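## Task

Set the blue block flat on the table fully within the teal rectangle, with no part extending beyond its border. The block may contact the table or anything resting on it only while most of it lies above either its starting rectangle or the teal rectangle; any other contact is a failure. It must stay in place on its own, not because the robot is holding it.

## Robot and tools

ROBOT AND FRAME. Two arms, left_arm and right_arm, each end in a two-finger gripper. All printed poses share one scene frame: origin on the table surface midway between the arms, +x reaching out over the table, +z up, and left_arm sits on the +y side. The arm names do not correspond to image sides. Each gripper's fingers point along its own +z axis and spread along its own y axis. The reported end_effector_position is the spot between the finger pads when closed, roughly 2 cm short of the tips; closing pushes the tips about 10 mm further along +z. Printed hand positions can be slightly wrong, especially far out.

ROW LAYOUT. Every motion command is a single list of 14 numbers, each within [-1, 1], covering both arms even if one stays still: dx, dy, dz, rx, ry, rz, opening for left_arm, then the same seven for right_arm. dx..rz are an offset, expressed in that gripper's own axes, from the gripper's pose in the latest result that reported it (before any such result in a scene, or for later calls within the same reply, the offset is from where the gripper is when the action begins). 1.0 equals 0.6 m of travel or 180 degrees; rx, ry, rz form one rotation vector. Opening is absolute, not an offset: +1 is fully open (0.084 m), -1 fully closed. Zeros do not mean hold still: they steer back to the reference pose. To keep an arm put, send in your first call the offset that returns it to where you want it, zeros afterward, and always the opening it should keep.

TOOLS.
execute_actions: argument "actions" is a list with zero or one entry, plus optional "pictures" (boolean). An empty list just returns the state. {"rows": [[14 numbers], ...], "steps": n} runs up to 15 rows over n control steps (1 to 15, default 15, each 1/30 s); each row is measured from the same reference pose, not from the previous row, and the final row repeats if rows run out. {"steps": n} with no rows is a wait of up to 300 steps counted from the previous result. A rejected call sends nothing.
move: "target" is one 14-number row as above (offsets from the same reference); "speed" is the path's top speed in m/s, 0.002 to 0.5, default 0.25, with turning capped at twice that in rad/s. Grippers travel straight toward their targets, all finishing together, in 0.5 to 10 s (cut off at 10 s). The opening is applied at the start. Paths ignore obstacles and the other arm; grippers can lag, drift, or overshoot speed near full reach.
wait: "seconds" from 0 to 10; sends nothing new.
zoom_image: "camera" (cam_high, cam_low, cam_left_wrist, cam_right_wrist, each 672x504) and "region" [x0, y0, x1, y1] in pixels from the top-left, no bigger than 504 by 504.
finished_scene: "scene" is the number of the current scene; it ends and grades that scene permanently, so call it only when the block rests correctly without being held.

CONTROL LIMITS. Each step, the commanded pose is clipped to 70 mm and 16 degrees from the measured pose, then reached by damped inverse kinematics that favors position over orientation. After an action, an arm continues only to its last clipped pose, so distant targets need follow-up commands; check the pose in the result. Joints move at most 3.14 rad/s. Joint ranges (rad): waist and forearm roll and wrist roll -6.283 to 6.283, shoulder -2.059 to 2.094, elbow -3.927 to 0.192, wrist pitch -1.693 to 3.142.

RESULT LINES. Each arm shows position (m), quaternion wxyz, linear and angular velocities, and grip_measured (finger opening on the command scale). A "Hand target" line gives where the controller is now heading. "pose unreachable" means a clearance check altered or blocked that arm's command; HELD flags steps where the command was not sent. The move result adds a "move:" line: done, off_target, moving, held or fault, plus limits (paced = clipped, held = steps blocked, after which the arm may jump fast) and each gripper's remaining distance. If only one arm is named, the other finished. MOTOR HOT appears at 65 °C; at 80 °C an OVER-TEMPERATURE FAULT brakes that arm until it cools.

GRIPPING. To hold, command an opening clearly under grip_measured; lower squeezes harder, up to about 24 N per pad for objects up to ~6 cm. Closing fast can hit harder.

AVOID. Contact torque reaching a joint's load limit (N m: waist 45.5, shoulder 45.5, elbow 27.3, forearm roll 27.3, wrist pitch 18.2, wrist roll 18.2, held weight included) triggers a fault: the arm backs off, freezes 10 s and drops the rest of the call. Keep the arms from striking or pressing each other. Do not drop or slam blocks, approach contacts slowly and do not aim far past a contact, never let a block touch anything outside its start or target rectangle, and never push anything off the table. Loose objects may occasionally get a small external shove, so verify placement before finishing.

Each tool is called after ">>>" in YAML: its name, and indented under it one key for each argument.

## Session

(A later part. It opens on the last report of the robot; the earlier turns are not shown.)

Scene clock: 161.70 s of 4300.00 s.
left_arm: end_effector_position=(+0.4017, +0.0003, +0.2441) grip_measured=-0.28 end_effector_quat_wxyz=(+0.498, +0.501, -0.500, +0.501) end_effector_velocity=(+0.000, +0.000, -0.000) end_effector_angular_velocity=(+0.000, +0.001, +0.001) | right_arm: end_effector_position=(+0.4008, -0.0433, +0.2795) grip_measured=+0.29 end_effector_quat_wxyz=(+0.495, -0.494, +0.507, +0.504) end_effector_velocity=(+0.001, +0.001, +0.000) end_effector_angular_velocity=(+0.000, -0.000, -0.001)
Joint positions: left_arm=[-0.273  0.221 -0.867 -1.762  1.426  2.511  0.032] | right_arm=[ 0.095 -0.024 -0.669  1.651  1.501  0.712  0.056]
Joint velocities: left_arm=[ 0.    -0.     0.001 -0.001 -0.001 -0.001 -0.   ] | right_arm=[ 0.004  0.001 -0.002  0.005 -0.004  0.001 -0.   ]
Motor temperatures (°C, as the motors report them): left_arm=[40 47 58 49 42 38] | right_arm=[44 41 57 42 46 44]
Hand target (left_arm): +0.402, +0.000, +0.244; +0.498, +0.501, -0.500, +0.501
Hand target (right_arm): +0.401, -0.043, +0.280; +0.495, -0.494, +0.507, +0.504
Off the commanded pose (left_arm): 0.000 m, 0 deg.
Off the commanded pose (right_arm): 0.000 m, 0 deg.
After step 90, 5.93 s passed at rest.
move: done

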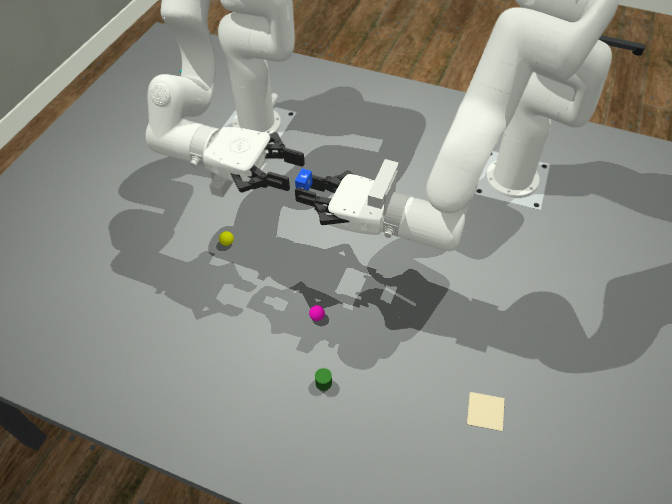

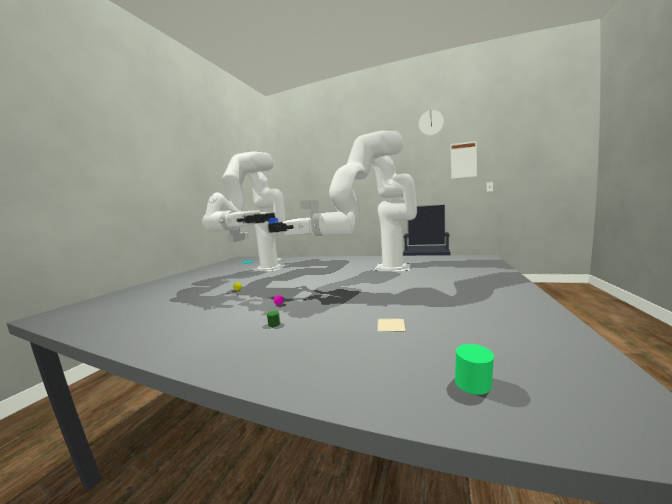

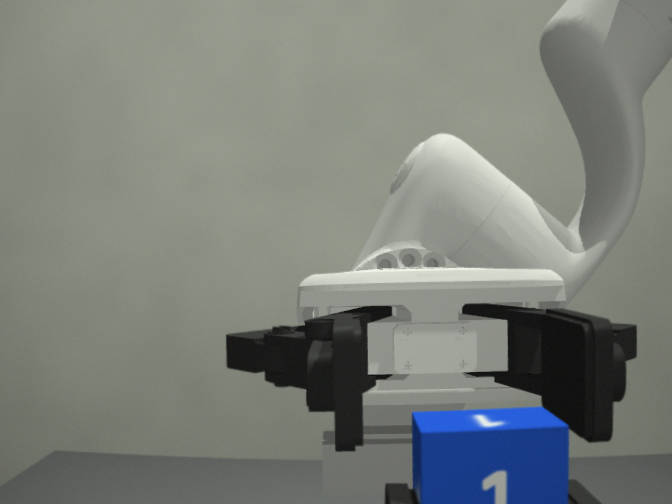

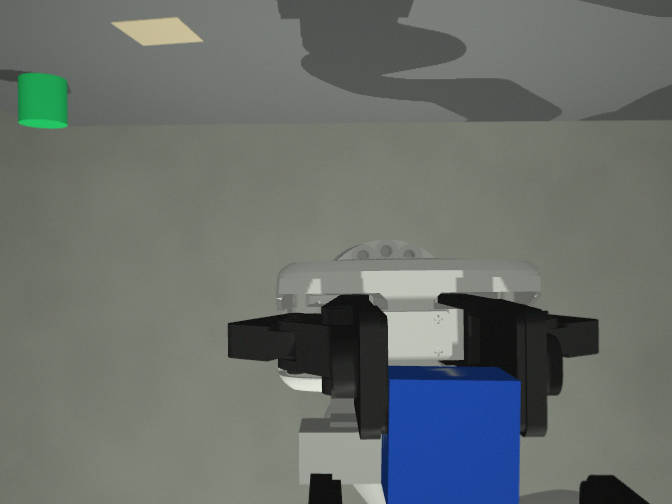

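>>> move:
  target: [0,0,0,0,0,0,-0.7,0.005,0,0.03,0,0,0,0.0]
  speed: 0.05

>>> zoom_image:
  camera: "cam_low"
  region: [240, 195, 310, 245]

>>> zoom_image:
  camera: "cam_high"
  region: [270, 145, 340, 215]

Scene clock: 170.47 s of 4300.00 s.
left_arm: end_effector_position=(+0.4017, +0.0003, +0.2441) grip_measured=-0.28 end_effector_quat_wxyz=(+0.498, +0.501, -0.500, +0.501) end_effector_velocity=(-0.000, +0.000, -0.000) end_effector_angular_velocity=(+0.001, -0.000, -0.000) | right_arm: end_effector_position=(+0.4007, -0.0255, +0.2765) grip_measured=-0.01 end_effector_quat_wxyz=(+0.495, -0.494, +0.507, +0.504) end_effector_velocity=(+0.001, +0.001, -0.000) end_effector_angular_velocity=(-0.000, -0.001, -0.002)
Joint positions: left_arm=[-0.273  0.221 -0.867 -1.762  1.426  2.511  0.032] | right_arm=[ 0.148 -0.009 -0.678  1.694  1.467  0.702  0.044]
Joint velocities: left_arm=[ 0.     0.     0.     0.001 -0.     0.001  0.   ] | right_arm=[ 0.004  0.002 -0.003  0.004 -0.004 -0.001 -0.   ]
Motor temperatures (°C, as the motors report them): left_arm=[40 46 57 49 42 38] | right_arm=[44 41 57 42 46 44]
Hand target (left_arm): +0.402, +0.000, +0.244; +0.498, +0.501, -0.500, +0.501
Hand target (right_arm): +0.401, -0.025, +0.276; +0.495, -0.494, +0.507, +0.504
Off the commanded pose (left_arm): 0.000 m, 0 deg.
Off the commanded pose (right_arm): 0.000 m, 0 deg.
After step 90, 4.97 s passed at rest.
move: done

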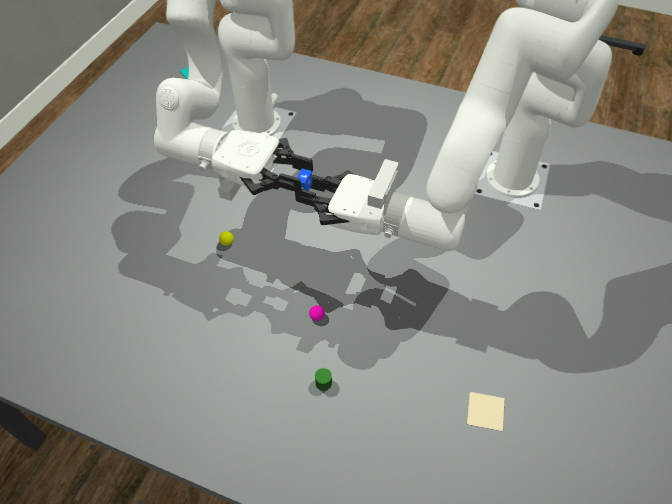

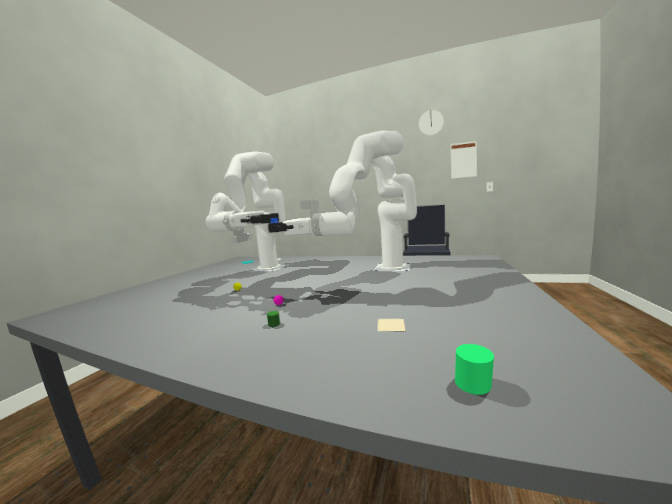

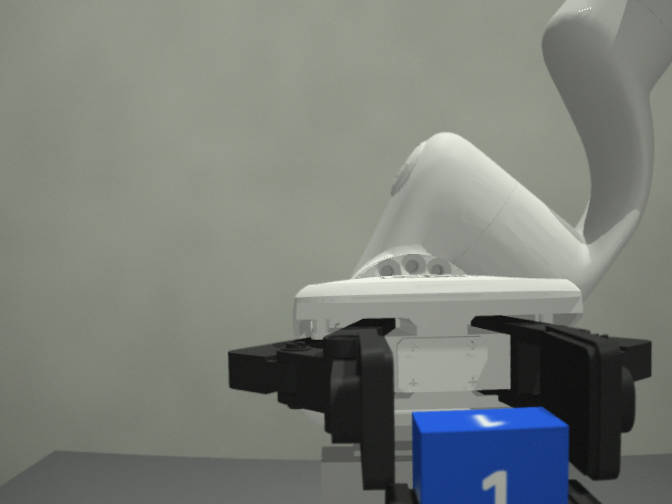

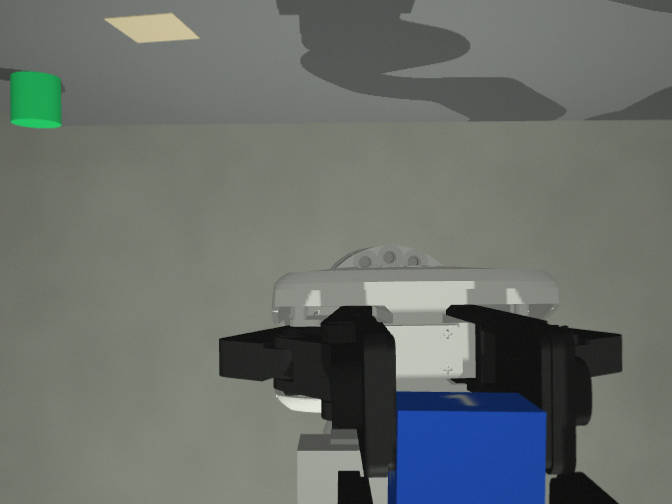

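Region (240, 195, 310, 245) of cam_low's 672x504 image, scaled by 7.200, with more detail than that image has; it fills the top 360 rows of this view, and the rest is white.

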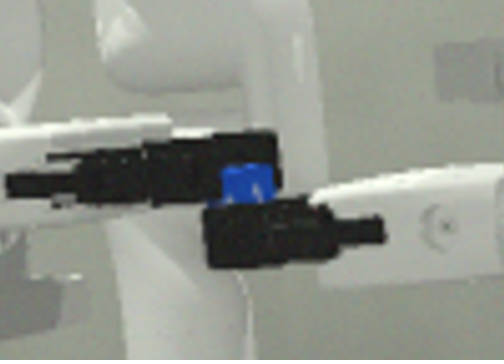

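Region (270, 145, 340, 215) of cam_high's 672x504 image, scaled by 7.200, with more detail than that image has.

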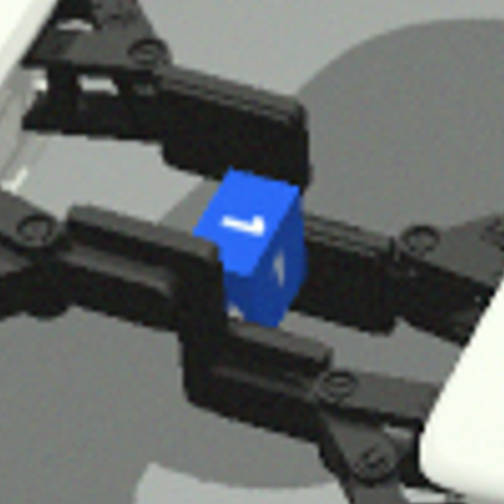

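>>> move:
  target: [0,0,0,0,0,0,-0.7,0,-0.001,0.002,0,0,0,-0.7]
  speed: 0.05

>>> zoom_image:
  camera: "cam_high"
  region: [270, 145, 340, 215]

Scene clock: 181.27 s of 4300.00 s.
left_arm: end_effector_position=(+0.4020, +0.0006, +0.2439) grip_measured=-0.28 end_effector_quat_wxyz=(+0.498, +0.502, -0.500, +0.501) end_effector_velocity=(-0.000, -0.001, +0.001) end_effector_angular_velocity=(-0.002, -0.003, -0.001) | right_arm: end_effector_position=(+0.4015, -0.0245, +0.2764) grip_measured=-0.28 end_effector_quat_wxyz=(+0.495, -0.494, +0.507, +0.503) end_effector_velocity=(+0.000, +0.001, +0.001) end_effector_angular_velocity=(+0.001, -0.001, +0.001)
Joint positions: left_arm=[-0.273  0.221 -0.867 -1.762  1.425  2.511  0.032] | right_arm=[ 0.151 -0.007 -0.68   1.696  1.465  0.702  0.032]
Joint velocities: left_arm=[-0.001 -0.001 -0.001 -0.001  0.001  0.001 -0.   ] | right_arm=[ 0.001  0.    -0.002  0.001  0.     0.     0.   ]
Motor temperatures (°C, as the motors report them): left_arm=[40 46 57 49 42 38] | right_arm=[44 41 58 42 46 44]
Hand target (left_arm): +0.402, +0.000, +0.244; +0.498, +0.501, -0.500, +0.501
Hand target (right_arm): +0.401, -0.024, +0.276; +0.495, -0.494, +0.507, +0.504
Off the commanded pose (left_arm): 0.001 m, 0 deg.
Off the commanded pose (right_arm): 0.000 m, 0 deg.
After step 90, 7.10 s passed at rest.
move: done

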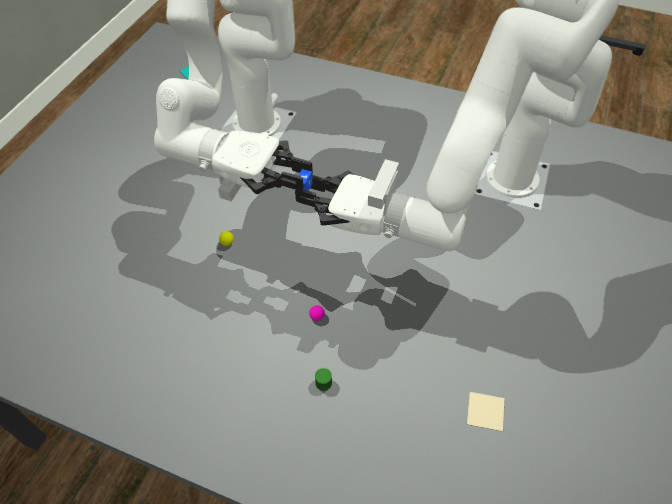

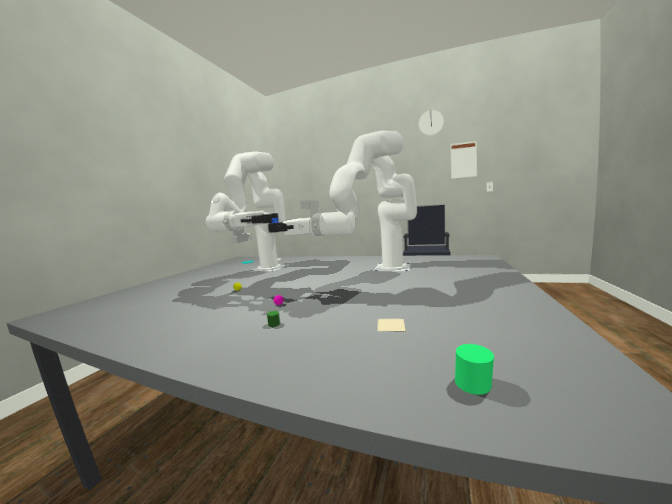

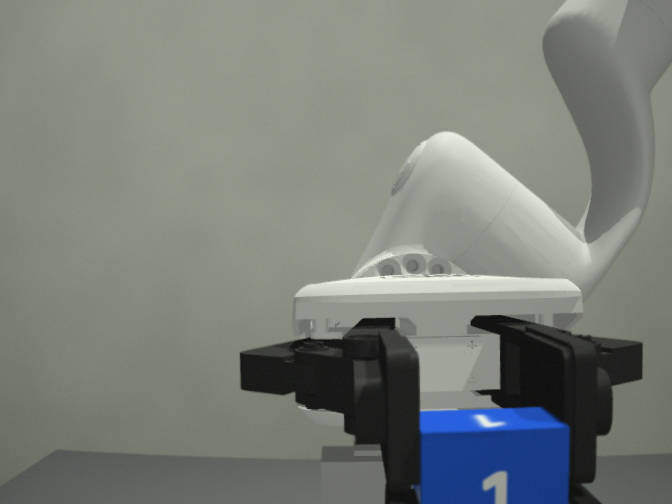

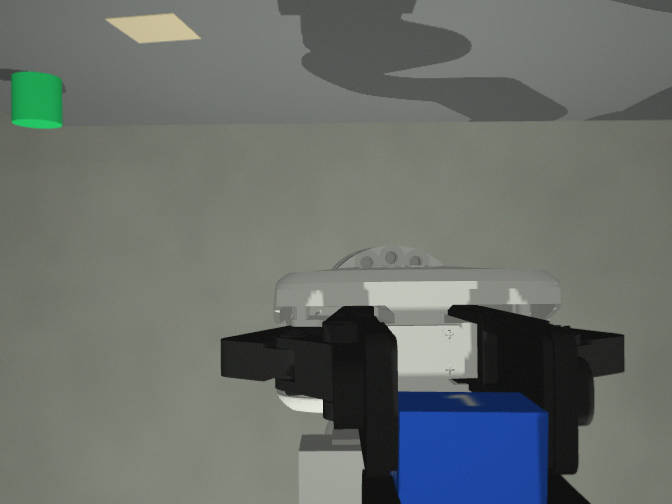

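Region (270, 145, 340, 215) of cam_high's 672x504 image, scaled by 7.200, with more detail than that image has.

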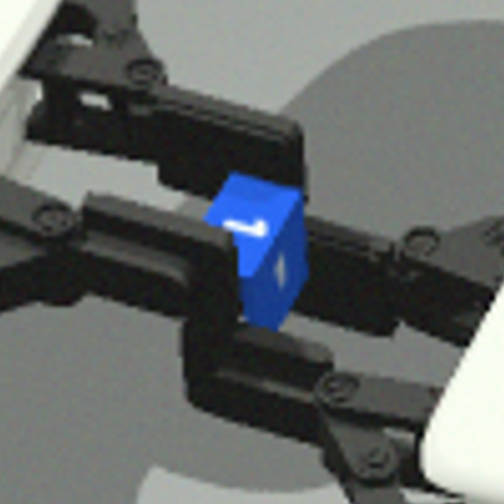

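>>> execute_actions:
  actions:
    - {"rows":[[0,0,0,0,0,0,0.3,0,0,0,0,0,0,-0.7]],"steps":12}
  pictures: false

>>> move:
  target: [-0.005,0,-0.12,0,0,0,0.3,0,0,-0.03,0,0,-0.008,-0.7]
  speed: 0.2

>>> move:
  target: [0,0,0,0,0,0,0.3,0.13,0.23,-0.95,0,0.5,0,-0.7]
  speed: 0.35

>>> move:
  target: [0,0,0,0,0,0,0.3,-0.04,0.64,0.11,0,0,0.1,-0.7]
  speed: 0.3

Scene clock: 196.07 s of 4300.00 s.
left_arm: end_effector_position=(+0.4017, +0.0002, +0.2441) grip_measured=+0.29 end_effector_quat_wxyz=(+0.498, +0.501, -0.500, +0.501) end_effector_velocity=(+0.002, +0.003, -0.001) end_effector_angular_velocity=(+0.002, +0.003, +0.009) | right_arm: end_effector_position=(+0.4014, -0.0244, +0.2764) grip_measured=-0.29 end_effector_quat_wxyz=(+0.495, -0.494, +0.507, +0.504) end_effector_velocity=(+0.000, -0.001, -0.000) end_effector_angular_velocity=(-0.001, +0.000, -0.001)
Joint positions: left_arm=[-0.273  0.221 -0.867 -1.762  1.426  2.511  0.056] | right_arm=[ 0.152 -0.007 -0.68   1.696  1.465  0.702  0.032]
Joint velocities: left_arm=[ 0.005  0.     0.002 -0.002 -0.003 -0.     0.003] | right_arm=[-0.002 -0.001  0.002 -0.001 -0.    -0.    -0.   ]
Motor temperatures (°C, as the motors report them): left_arm=[41 46 57 49 42 38] | right_arm=[44 41 58 42 46 44]
Hand target (left_arm): +0.402, +0.001, +0.244; +0.498, +0.502, -0.500, +0.501
Hand target (right_arm): +0.401, -0.025, +0.276; +0.495, -0.494, +0.507, +0.503
Off the commanded pose (left_arm): 0.001 m, 0 deg.
Off the commanded pose (right_arm): 0.000 m, 0 deg.
Steps of this call (steps 1 to 90: nothing new was sent; then 11.40 s passed at rest; steps 91 to 102: all 12 steps of this action). Readings (end_effector_position):
91: left_arm (+0.4017, +0.0003, +0.2441) | right_arm (+0.4013, -0.0243, +0.2765)
92: left_arm (+0.4017, +0.0002, +0.2441) | right_arm (+0.4013, -0.0243, +0.2765)
94: left_arm (+0.4008, -0.0007, +0.2447) | right_arm (+0.4013, -0.0239, +0.2766)
98: left_arm (+0.4012, -0.0003, +0.2444) | right_arm (+0.4013, -0.0242, +0.2765)
102: the state above

Scene clock: 197.23 s of 4300.00 s.
left_arm: end_effector_position=(+0.4017, +0.0721, +0.2412) grip_measured=+0.29 end_effector_quat_wxyz=(+0.498, +0.501, -0.500, +0.501) end_effector_velocity=(-0.001, +0.002, -0.001) end_effector_angular_velocity=(+0.001, +0.002, -0.002) | right_arm: end_effector_position=(+0.4014, -0.0424, +0.2764) grip_measured=-0.29 end_effector_quat_wxyz=(+0.501, -0.501, +0.501, +0.497) end_effector_velocity=(-0.000, -0.000, -0.000) end_effector_angular_velocity=(+0.000, +0.001, -0.000)
Joint positions: left_arm=[-0.085  0.2   -0.827 -1.611  1.539  2.517  0.056] | right_arm=[ 0.097 -0.014 -0.671  1.654  1.499  0.679  0.032]
Joint velocities: left_arm=[ 0.005  0.     0.001  0.006  0.003 -0.     0.   ] | right_arm=[-0.001 -0.001  0.002 -0.     0.001 -0.     0.   ]
Motor temperatures (°C, as the motors report them): left_arm=[41 46 57 49 42 38] | right_arm=[44 41 58 42 46 44]
Hand target (left_arm): +0.402, +0.072, +0.241; +0.498, +0.501, -0.500, +0.501
Hand target (right_arm): +0.401, -0.042, +0.276; +0.501, -0.501, +0.501, +0.497
Off the commanded pose (left_arm): 0.000 m, 0 deg.
Off the commanded pose (right_arm): 0.000 m, 0 deg.
move: done

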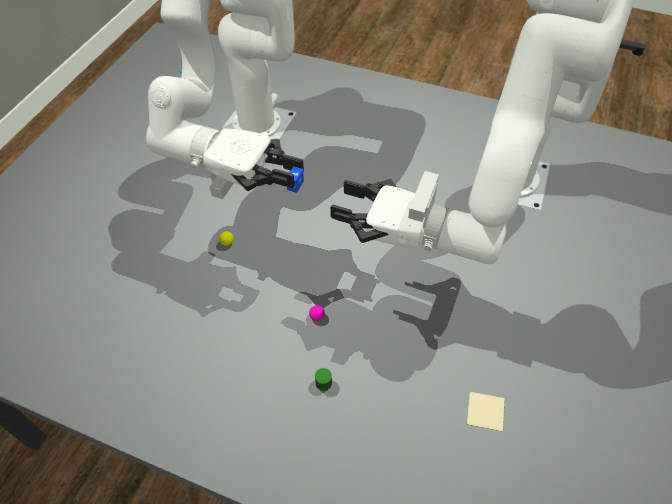

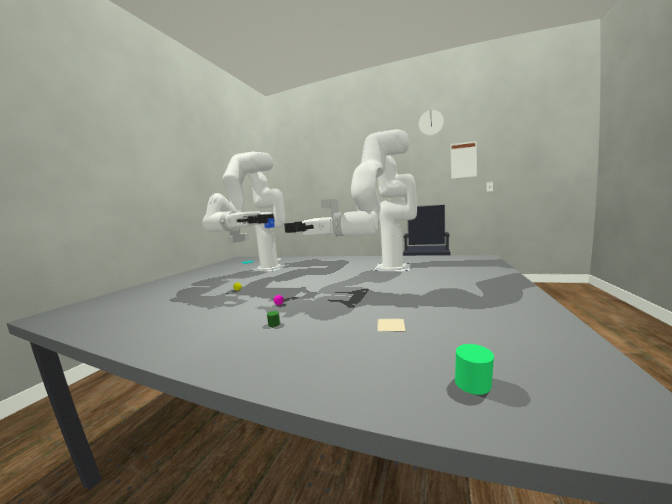

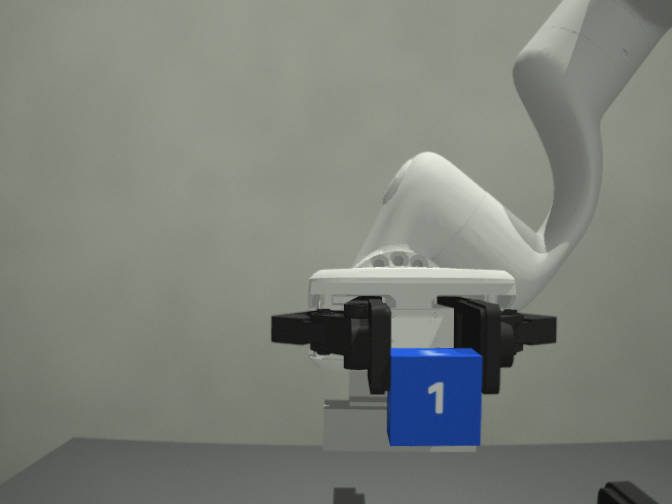

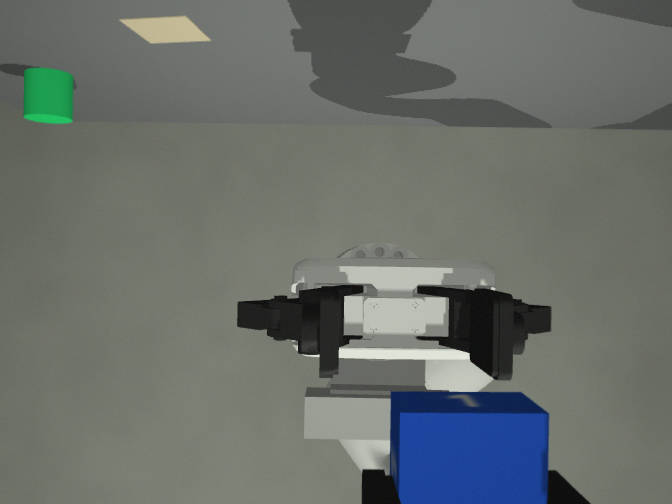

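Scene clock: 200.13 s of 4300.00 s.
left_arm: end_effector_position=(+0.4017, +0.0721, +0.2412) grip_measured=+0.29 end_effector_quat_wxyz=(+0.498, +0.501, -0.500, +0.501) end_effector_velocity=(+0.000, +0.000, -0.001) end_effector_angular_velocity=(+0.000, +0.002, +0.001) | right_arm: end_effector_position=(+0.2620, -0.6116, +0.1991) grip_measured=-0.29 end_effector_quat_wxyz=(-0.001, +0.707, -0.707, +0.001) end_effector_velocity=(+0.000, -0.002, -0.000) end_effector_angular_velocity=(-0.004, -0.000, +0.000)
Joint positions: left_arm=[-0.085  0.2   -0.827 -1.611  1.539  2.517  0.056] | right_arm=[-0.891 -0.34  -0.711  0.003  1.05   0.687  0.032]
Joint velocities: left_arm=[-0.     0.001  0.    -0.001 -0.001 -0.001  0.   ] | right_arm=[-0.002  0.003 -0.001 -0.003 -0.005 -0.001  0.   ]
Motor temperatures (°C, as the motors report them): left_arm=[41 46 57 49 42 38] | right_arm=[44 41 59 42 46 44]
Hand target (left_arm): +0.402, +0.072, +0.241; +0.498, +0.501, -0.500, +0.501
Hand target (right_arm): +0.262, -0.612, +0.199; -0.001, +0.707, -0.707, +0.001
Off the commanded pose (left_arm): 0.000 m, 0 deg.
Off the commanded pose (right_arm): 0.001 m, 0 deg.
move: done

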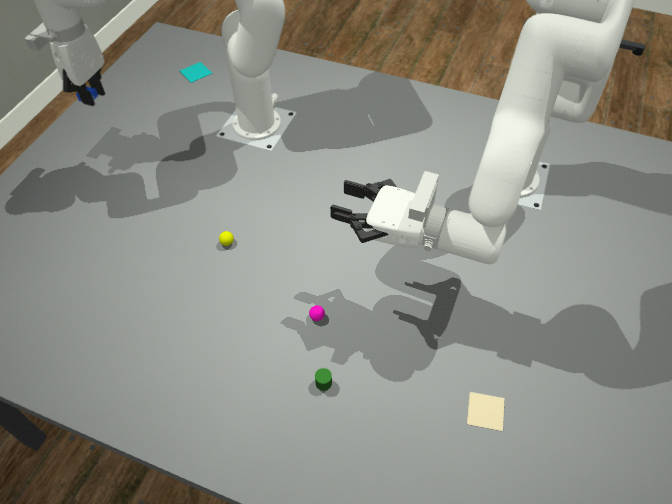

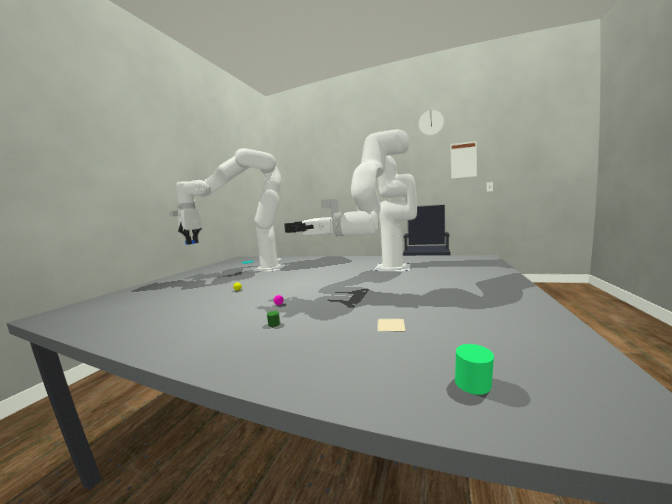

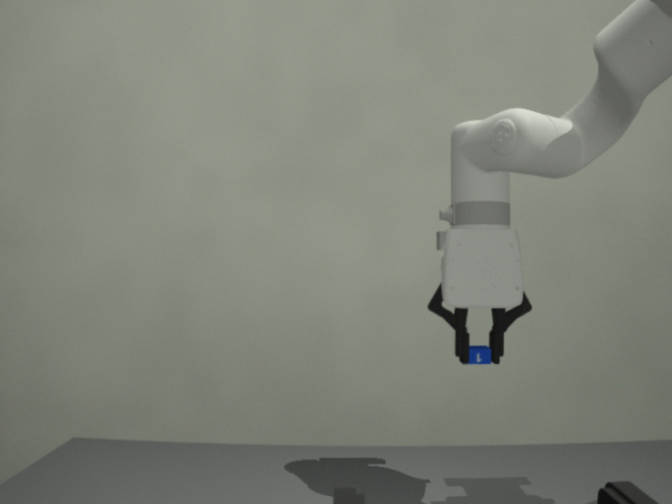

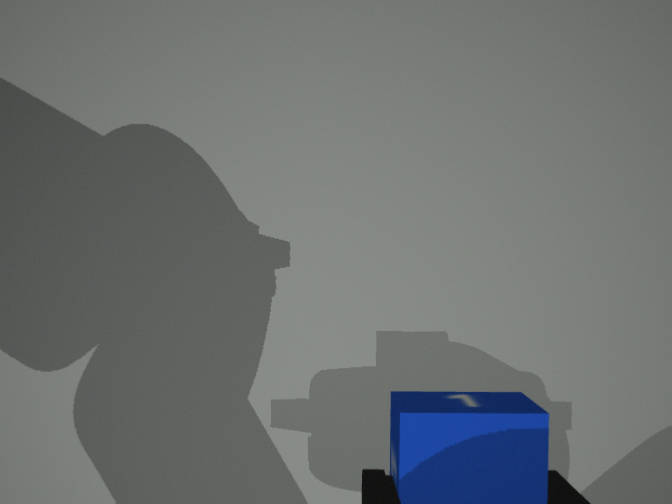

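Scene clock: 202.13 s of 4300.00 s.
left_arm: end_effector_position=(+0.4017, +0.0721, +0.2412) grip_measured=+0.29 end_effector_quat_wxyz=(+0.498, +0.501, -0.500, +0.501) end_effector_velocity=(-0.000, -0.000, -0.000) end_effector_angular_velocity=(+0.001, -0.001, -0.002) | right_arm: end_effector_position=(-0.1211, -0.5864, +0.1318) grip_measured=-0.29 end_effector_quat_wxyz=(+0.002, -0.588, +0.809, -0.001) end_effector_velocity=(-0.001, -0.000, -0.001) end_effector_angular_velocity=(+0.001, -0.002, -0.001)
Joint positions: left_arm=[-0.085  0.2   -0.827 -1.611  1.539  2.517  0.056] | right_arm=[-2.104 -0.503 -0.376  0.005  0.882 -0.215  0.032]
Joint velocities: left_arm=[ 0.     0.001 -0.001  0.002  0.     0.001 -0.   ] | right_arm=[-0.004  0.007 -0.004  0.001 -0.002 -0.004 -0.   ]
Motor temperatures (°C, as the motors report them): left_arm=[41 46 56 49 42 38] | right_arm=[44 41 59 42 46 44]
Hand target (left_arm): +0.402, +0.072, +0.241; +0.498, +0.501, -0.500, +0.501
Hand target (right_arm): -0.121, -0.586, +0.132; +0.002, -0.588, +0.809, -0.001
Off the commanded pose (left_arm): 0.000 m, 0 deg.
Off the commanded pose (right_arm): 0.001 m, 0 deg.
move: done

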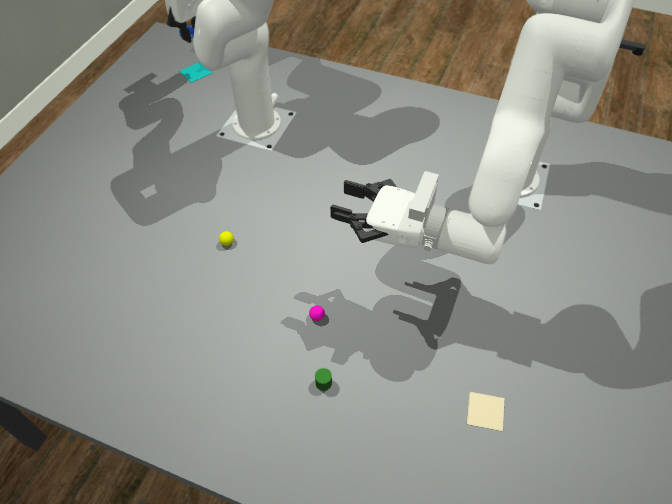

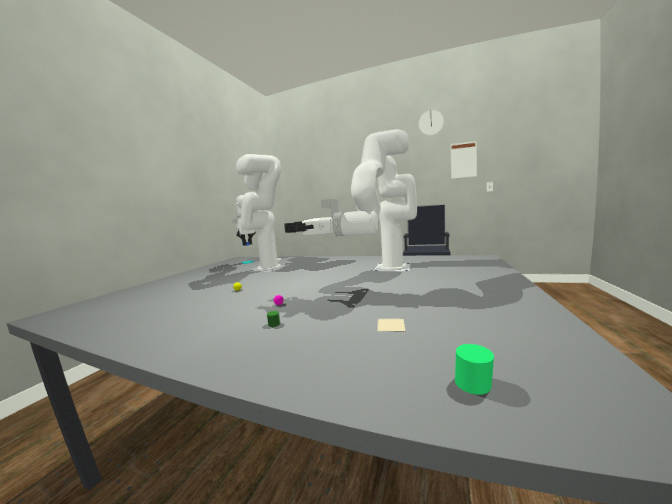

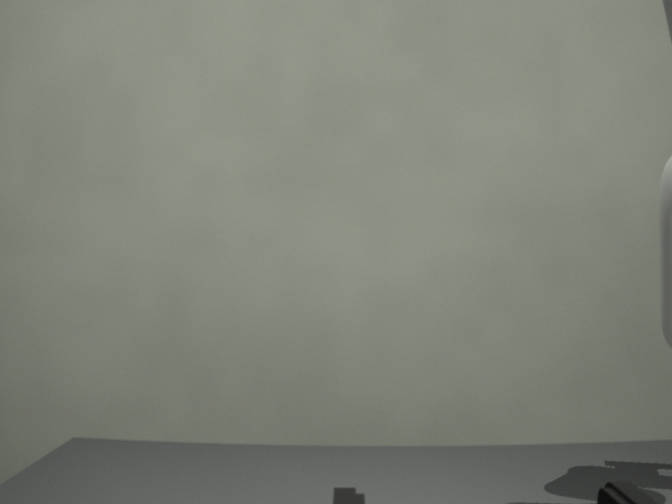

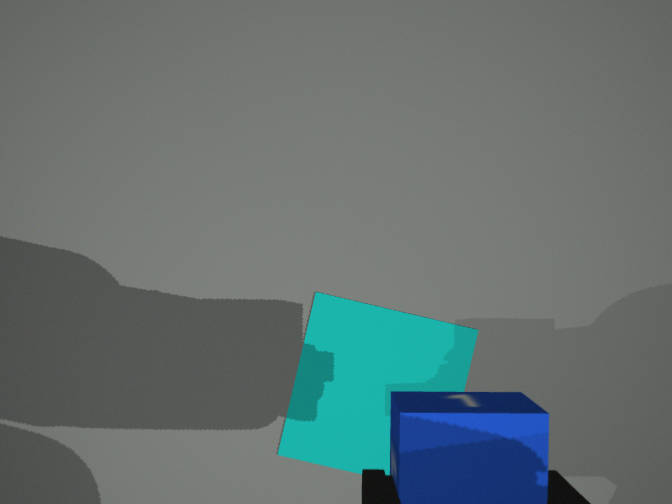

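>>> move:
  target: [0,0,0,0,0,0,0.3,-0.021,-0.021,0.15,0,0,0.07,-0.7]
  speed: 0.2

>>> zoom_image:
  camera: "cam_low"
  region: [220, 230, 280, 275]

Scene clock: 219.13 s of 4300.00 s.
left_arm: end_effector_position=(+0.4017, +0.0721, +0.2412) grip_measured=+0.29 end_effector_quat_wxyz=(+0.498, +0.501, -0.500, +0.501) end_effector_velocity=(-0.000, +0.000, -0.001) end_effector_angular_velocity=(+0.000, +0.000, +0.001) | right_arm: end_effector_position=(-0.1048, -0.5783, +0.0423) grip_measured=-0.29 end_effector_quat_wxyz=(+0.002, -0.496, +0.869, -0.001) end_effector_velocity=(-0.000, -0.001, -0.001) end_effector_angular_velocity=(-0.000, +0.000, -0.003)
Joint positions: left_arm=[-0.085  0.2   -0.827 -1.611  1.539  2.517  0.056] | right_arm=[-2.068 -0.278 -0.231  0.008  0.51   0.038  0.032]
Joint velocities: left_arm=[ 0.     0.001  0.001 -0.    -0.001  0.001 -0.   ] | right_arm=[ 0.001  0.007 -0.001  0.    -0.006  0.004 -0.   ]
Motor temperatures (°C, as the motors report them): left_arm=[40 45 56 49 42 38] | right_arm=[44 40 61 42 46 44]
Hand target (left_arm): +0.402, +0.072, +0.241; +0.498, +0.501, -0.500, +0.501
Hand target (right_arm): -0.105, -0.578, +0.042; +0.002, -0.496, +0.869, -0.001
Off the commanded pose (left_arm): 0.000 m, 0 deg.
Off the commanded pose (right_arm): 0.000 m, 0 deg.
After step 90, 12.83 s passed at rest.
move: done

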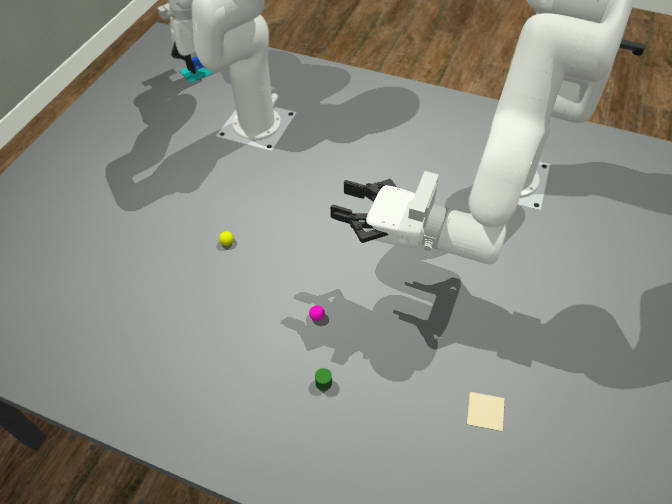

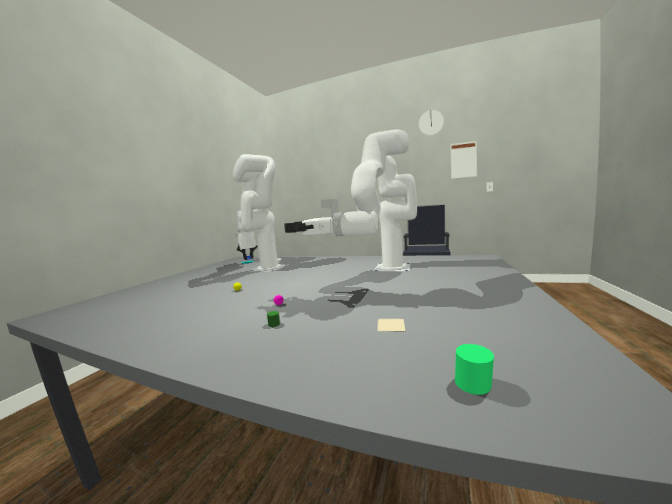

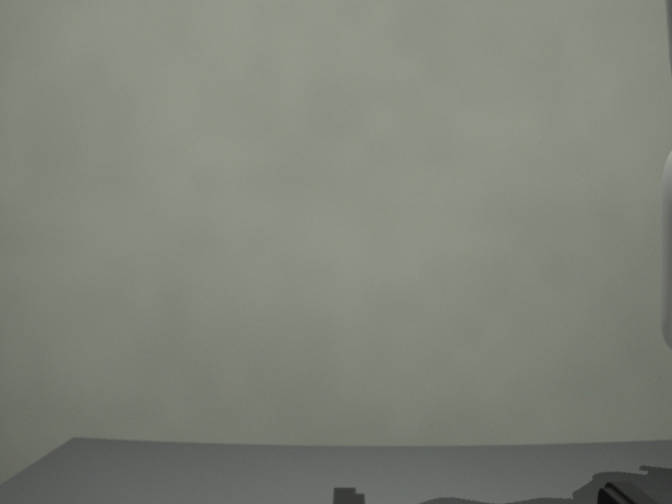

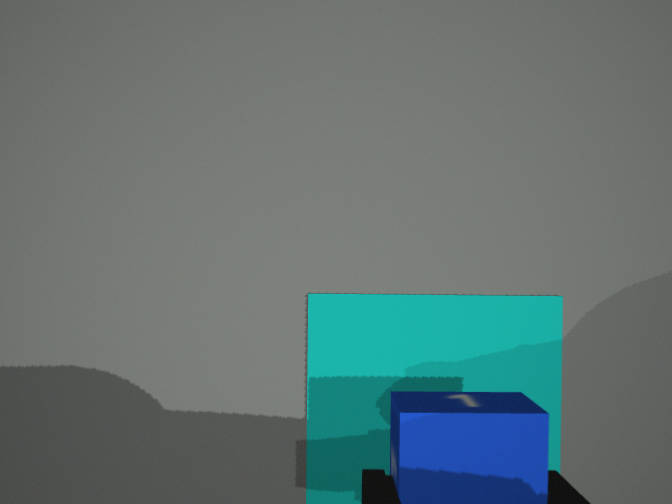

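Region (220, 230, 280, 275) of cam_low's 672x504 image, scaled by 8.400, with more detail than that image has; it fills the top 378 rows of this view, and the rest is white.

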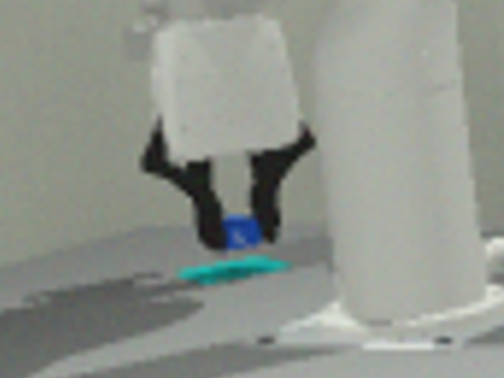

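>>> move:
  target: [0,0,0,0,0,0,0.3,0.003,-0.002,0.031,0,0,0,-0.7]
  speed: 0.04

>>> zoom_image:
  camera: "cam_low"
  region: [230, 240, 270, 270]

Scene clock: 226.53 s of 4300.00 s.
left_arm: end_effector_position=(+0.4017, +0.0721, +0.2412) grip_measured=+0.29 end_effector_quat_wxyz=(+0.498, +0.501, -0.500, +0.501) end_effector_velocity=(-0.000, -0.000, +0.000) end_effector_angular_velocity=(-0.001, +0.001, -0.000) | right_arm: end_effector_position=(-0.1047, -0.5805, +0.0239) grip_measured=-0.29 end_effector_quat_wxyz=(+0.002, -0.496, +0.869, -0.001) end_effector_velocity=(+0.000, -0.000, -0.002) end_effector_angular_velocity=(+0.001, +0.000, +0.002)
Joint positions: left_arm=[-0.085  0.2   -0.827 -1.611  1.539  2.517  0.056] | right_arm=[-2.063 -0.189 -0.231  0.01   0.422  0.04   0.032]
Joint velocities: left_arm=[-0.     0.     0.001 -0.001  0.001 -0.     0.   ] | right_arm=[ 0.001  0.009 -0.001 -0.001 -0.007  0.     0.   ]
Motor temperatures (°C, as the motors report them): left_arm=[40 45 56 49 42 38] | right_arm=[44 40 60 42 46 44]
Hand target (left_arm): +0.402, +0.072, +0.241; +0.498, +0.501, -0.500, +0.501
Hand target (right_arm): -0.105, -0.580, +0.024; +0.002, -0.496, +0.869, -0.001
Off the commanded pose (left_arm): 0.000 m, 0 deg.
Off the commanded pose (right_arm): 0.000 m, 0 deg.
After step 90, 3.57 s passed at rest.
move: done

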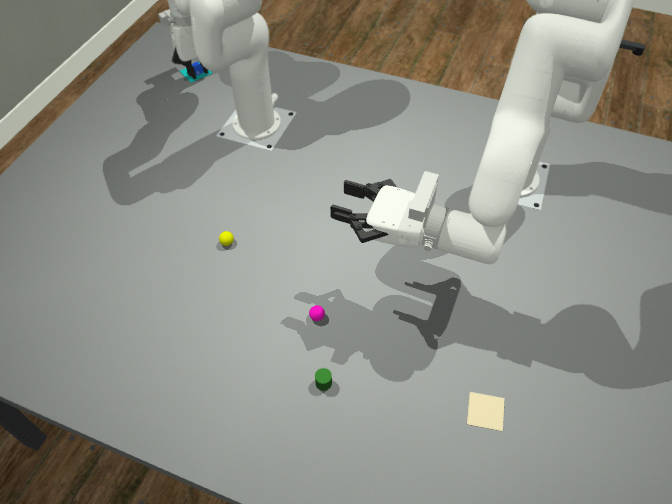

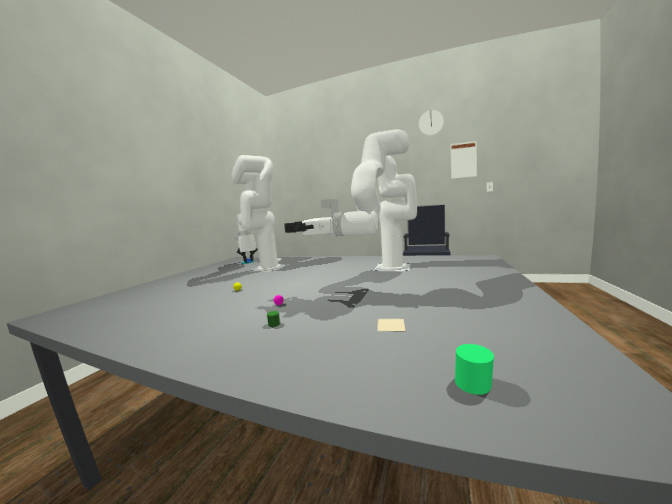

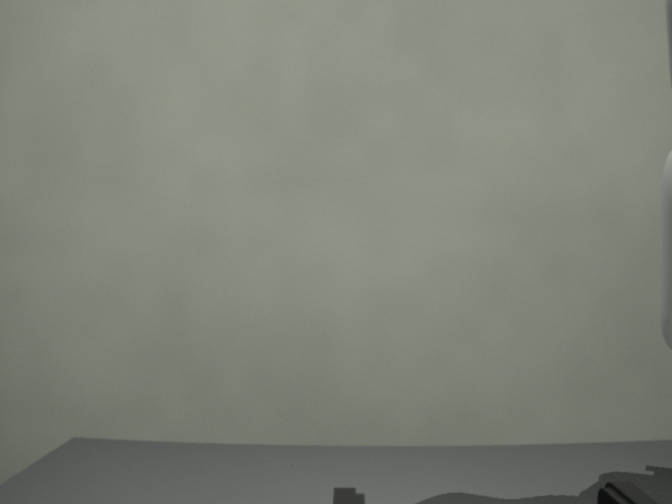

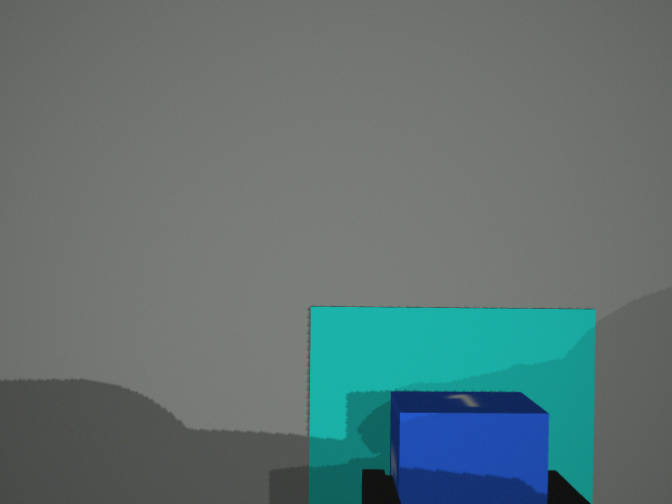

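Region (230, 240, 270, 270) of cam_low's 672x504 image, scaled by 12.600, with more detail than that image has; it fills the top 378 rows of this view, and the rest is white.

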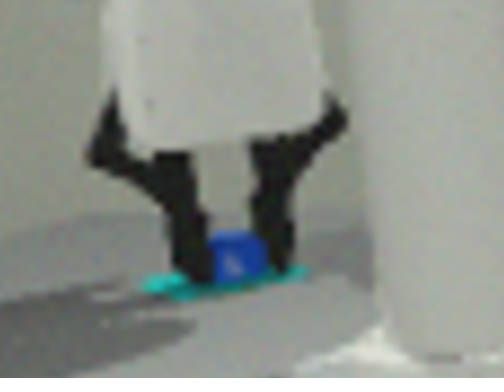

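Shadow meets the block edge; essentially touching.

>>> execute_actions:
  actions:
    - {"rows":[[0,0,0,0,0,0,0.3,0,0,0.002,0,0,0,-0.7],[0,0,0,0,0,0,0.3,0,0,0.002,0,0,0,-0.7],[0,0,0,0,0,0,0.3,0,0,0.002,0,0,0,-0.7],[0,0,0,0,0,0,0.3,0,0,0.002,0,0,0,-0.7],[0,0,0,0,0,0,0.3,0,0,0.002,0,0,0,-0.7],[0,0,0,0,0,0,0.3,0,0,0.002,0,0,0,0.3]],"steps":15}
  pictures: false

>>> move:
  target: [0,0,0,0,0,0,0.3,0,0,-0.1,0,0,0,0.3]

Scene clock: 236.63 s of 4300.00 s.
left_arm: end_effector_position=(+0.4017, +0.0721, +0.2412) grip_measured=+0.29 end_effector_quat_wxyz=(+0.498, +0.501, -0.500, +0.501) end_effector_velocity=(+0.000, -0.000, +0.000) end_effector_angular_velocity=(-0.002, +0.001, +0.001) | right_arm: end_effector_position=(-0.1047, -0.5805, +0.0228) grip_measured=+0.28 end_effector_quat_wxyz=(+0.002, -0.496, +0.869, -0.001) end_effector_velocity=(-0.000, -0.000, +0.000) end_effector_angular_velocity=(-0.000, -0.000, -0.001)
Joint positions: left_arm=[-0.085  0.2   -0.827 -1.611  1.539  2.517  0.056] | right_arm=[-2.063 -0.184 -0.231  0.01   0.416  0.04   0.056]
Joint velocities: left_arm=[-0.     0.     0.001 -0.002  0.001 -0.    -0.   ] | right_arm=[-0.001  0.    -0.001  0.001  0.    -0.     0.007]
Motor temperatures (°C, as the motors report them): left_arm=[40 45 56 49 42 38] | right_arm=[44 40 58 42 46 44]
Hand target (left_arm): +0.402, +0.072, +0.241; +0.498, +0.501, -0.500, +0.501
Hand target (right_arm): -0.105, -0.580, +0.023; +0.002, -0.496, +0.869, -0.001
Off the commanded pose (left_arm): 0.000 m, 0 deg.
Off the commanded pose (right_arm): 0.000 m, 0 deg.
Steps of this call (steps 1 to 90: nothing new was sent; then 6.60 s passed at rest; steps 91 to 105: all 15 steps of this action). Readings (end_effector_position):
91: left_arm (+0.4017, +0.0721, +0.2412) | right_arm (-0.1046, -0.5805, +0.0237)
92: left_arm (+0.4017, +0.0721, +0.2412) | right_arm (-0.1047, -0.5805, +0.0237)
94: left_arm (+0.4017, +0.0721, +0.2412) | right_arm (-0.1047, -0.5805, +0.0232)
98: left_arm (+0.4017, +0.0721, +0.2412) | right_arm (-0.1046, -0.5804, +0.0228)
105: the state above

Scene clock: 237.83 s of 4300.00 s.
left_arm: end_effector_position=(+0.4017, +0.0721, +0.2412) grip_measured=+0.29 end_effector_quat_wxyz=(+0.498, +0.501, -0.500, +0.501) end_effector_velocity=(+0.000, +0.000, -0.000) end_effector_angular_velocity=(+0.001, +0.000, -0.001) | right_arm: end_effector_position=(-0.1049, -0.5804, +0.0823) grip_measured=+0.29 end_effector_quat_wxyz=(+0.002, -0.496, +0.869, -0.001) end_effector_velocity=(-0.000, -0.001, +0.003) end_effector_angular_velocity=(-0.002, +0.002, +0.002)
Joint positions: left_arm=[-0.085  0.2   -0.827 -1.611  1.539  2.517  0.056] | right_arm=[-2.065 -0.424 -0.267  0.006  0.693  0.043  0.056]
Joint velocities: left_arm=[-0.     0.001 -0.001  0.001 -0.    -0.001 -0.   ] | right_arm=[ 0.001 -0.009 -0.003 -0.002  0.009 -0.     0.   ]
Motor temperatures (°C, as the motors report them): left_arm=[40 45 56 49 42 38] | right_arm=[44 40 58 42 46 44]
Hand target (left_arm): +0.402, +0.072, +0.241; +0.498, +0.501, -0.500, +0.501
Hand target (right_arm): -0.105, -0.581, +0.083; +0.002, -0.496, +0.869, -0.001
Off the commanded pose (left_arm): 0.000 m, 0 deg.
Off the commanded pose (right_arm): 0.000 m, 0 deg.
move: done

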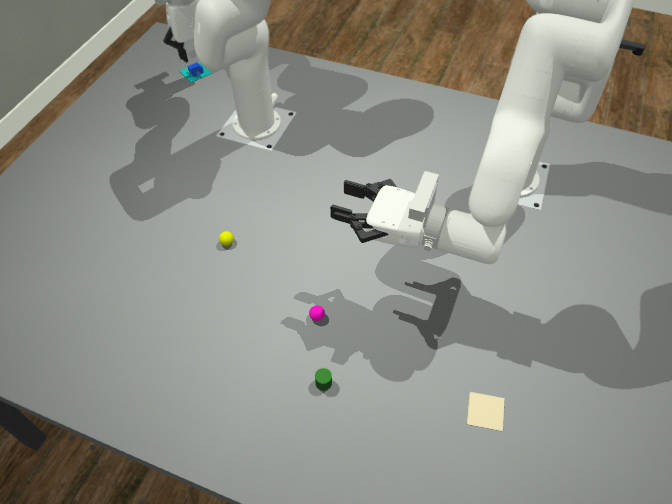

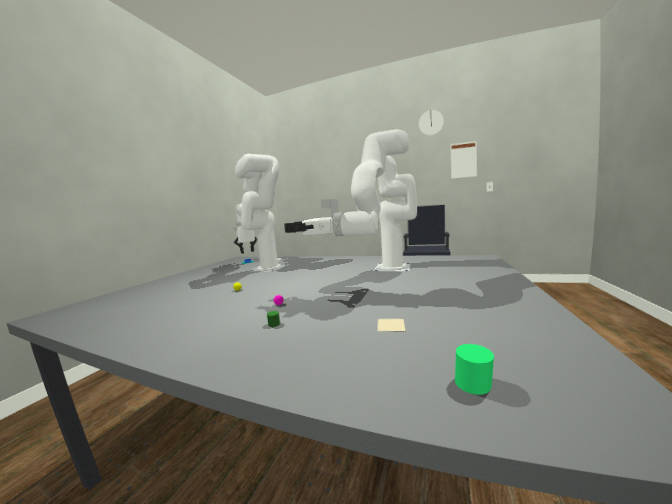

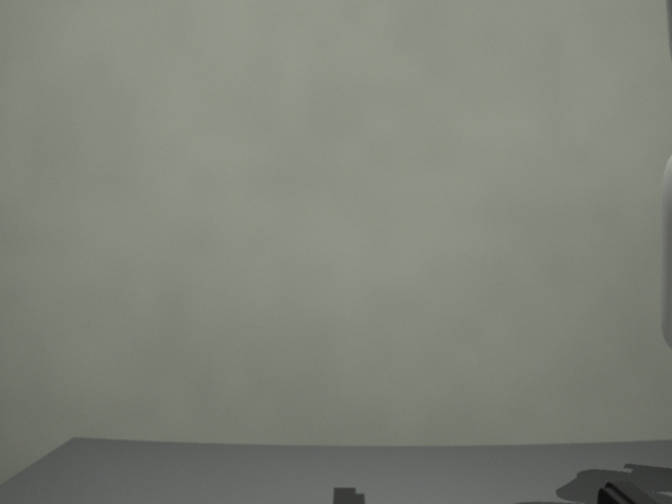

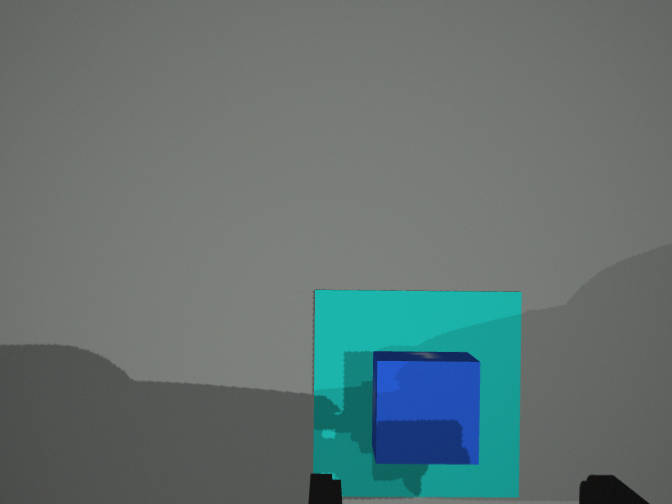

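>>> finished_scene:
  scene: 1

The scene is finished: the task was done.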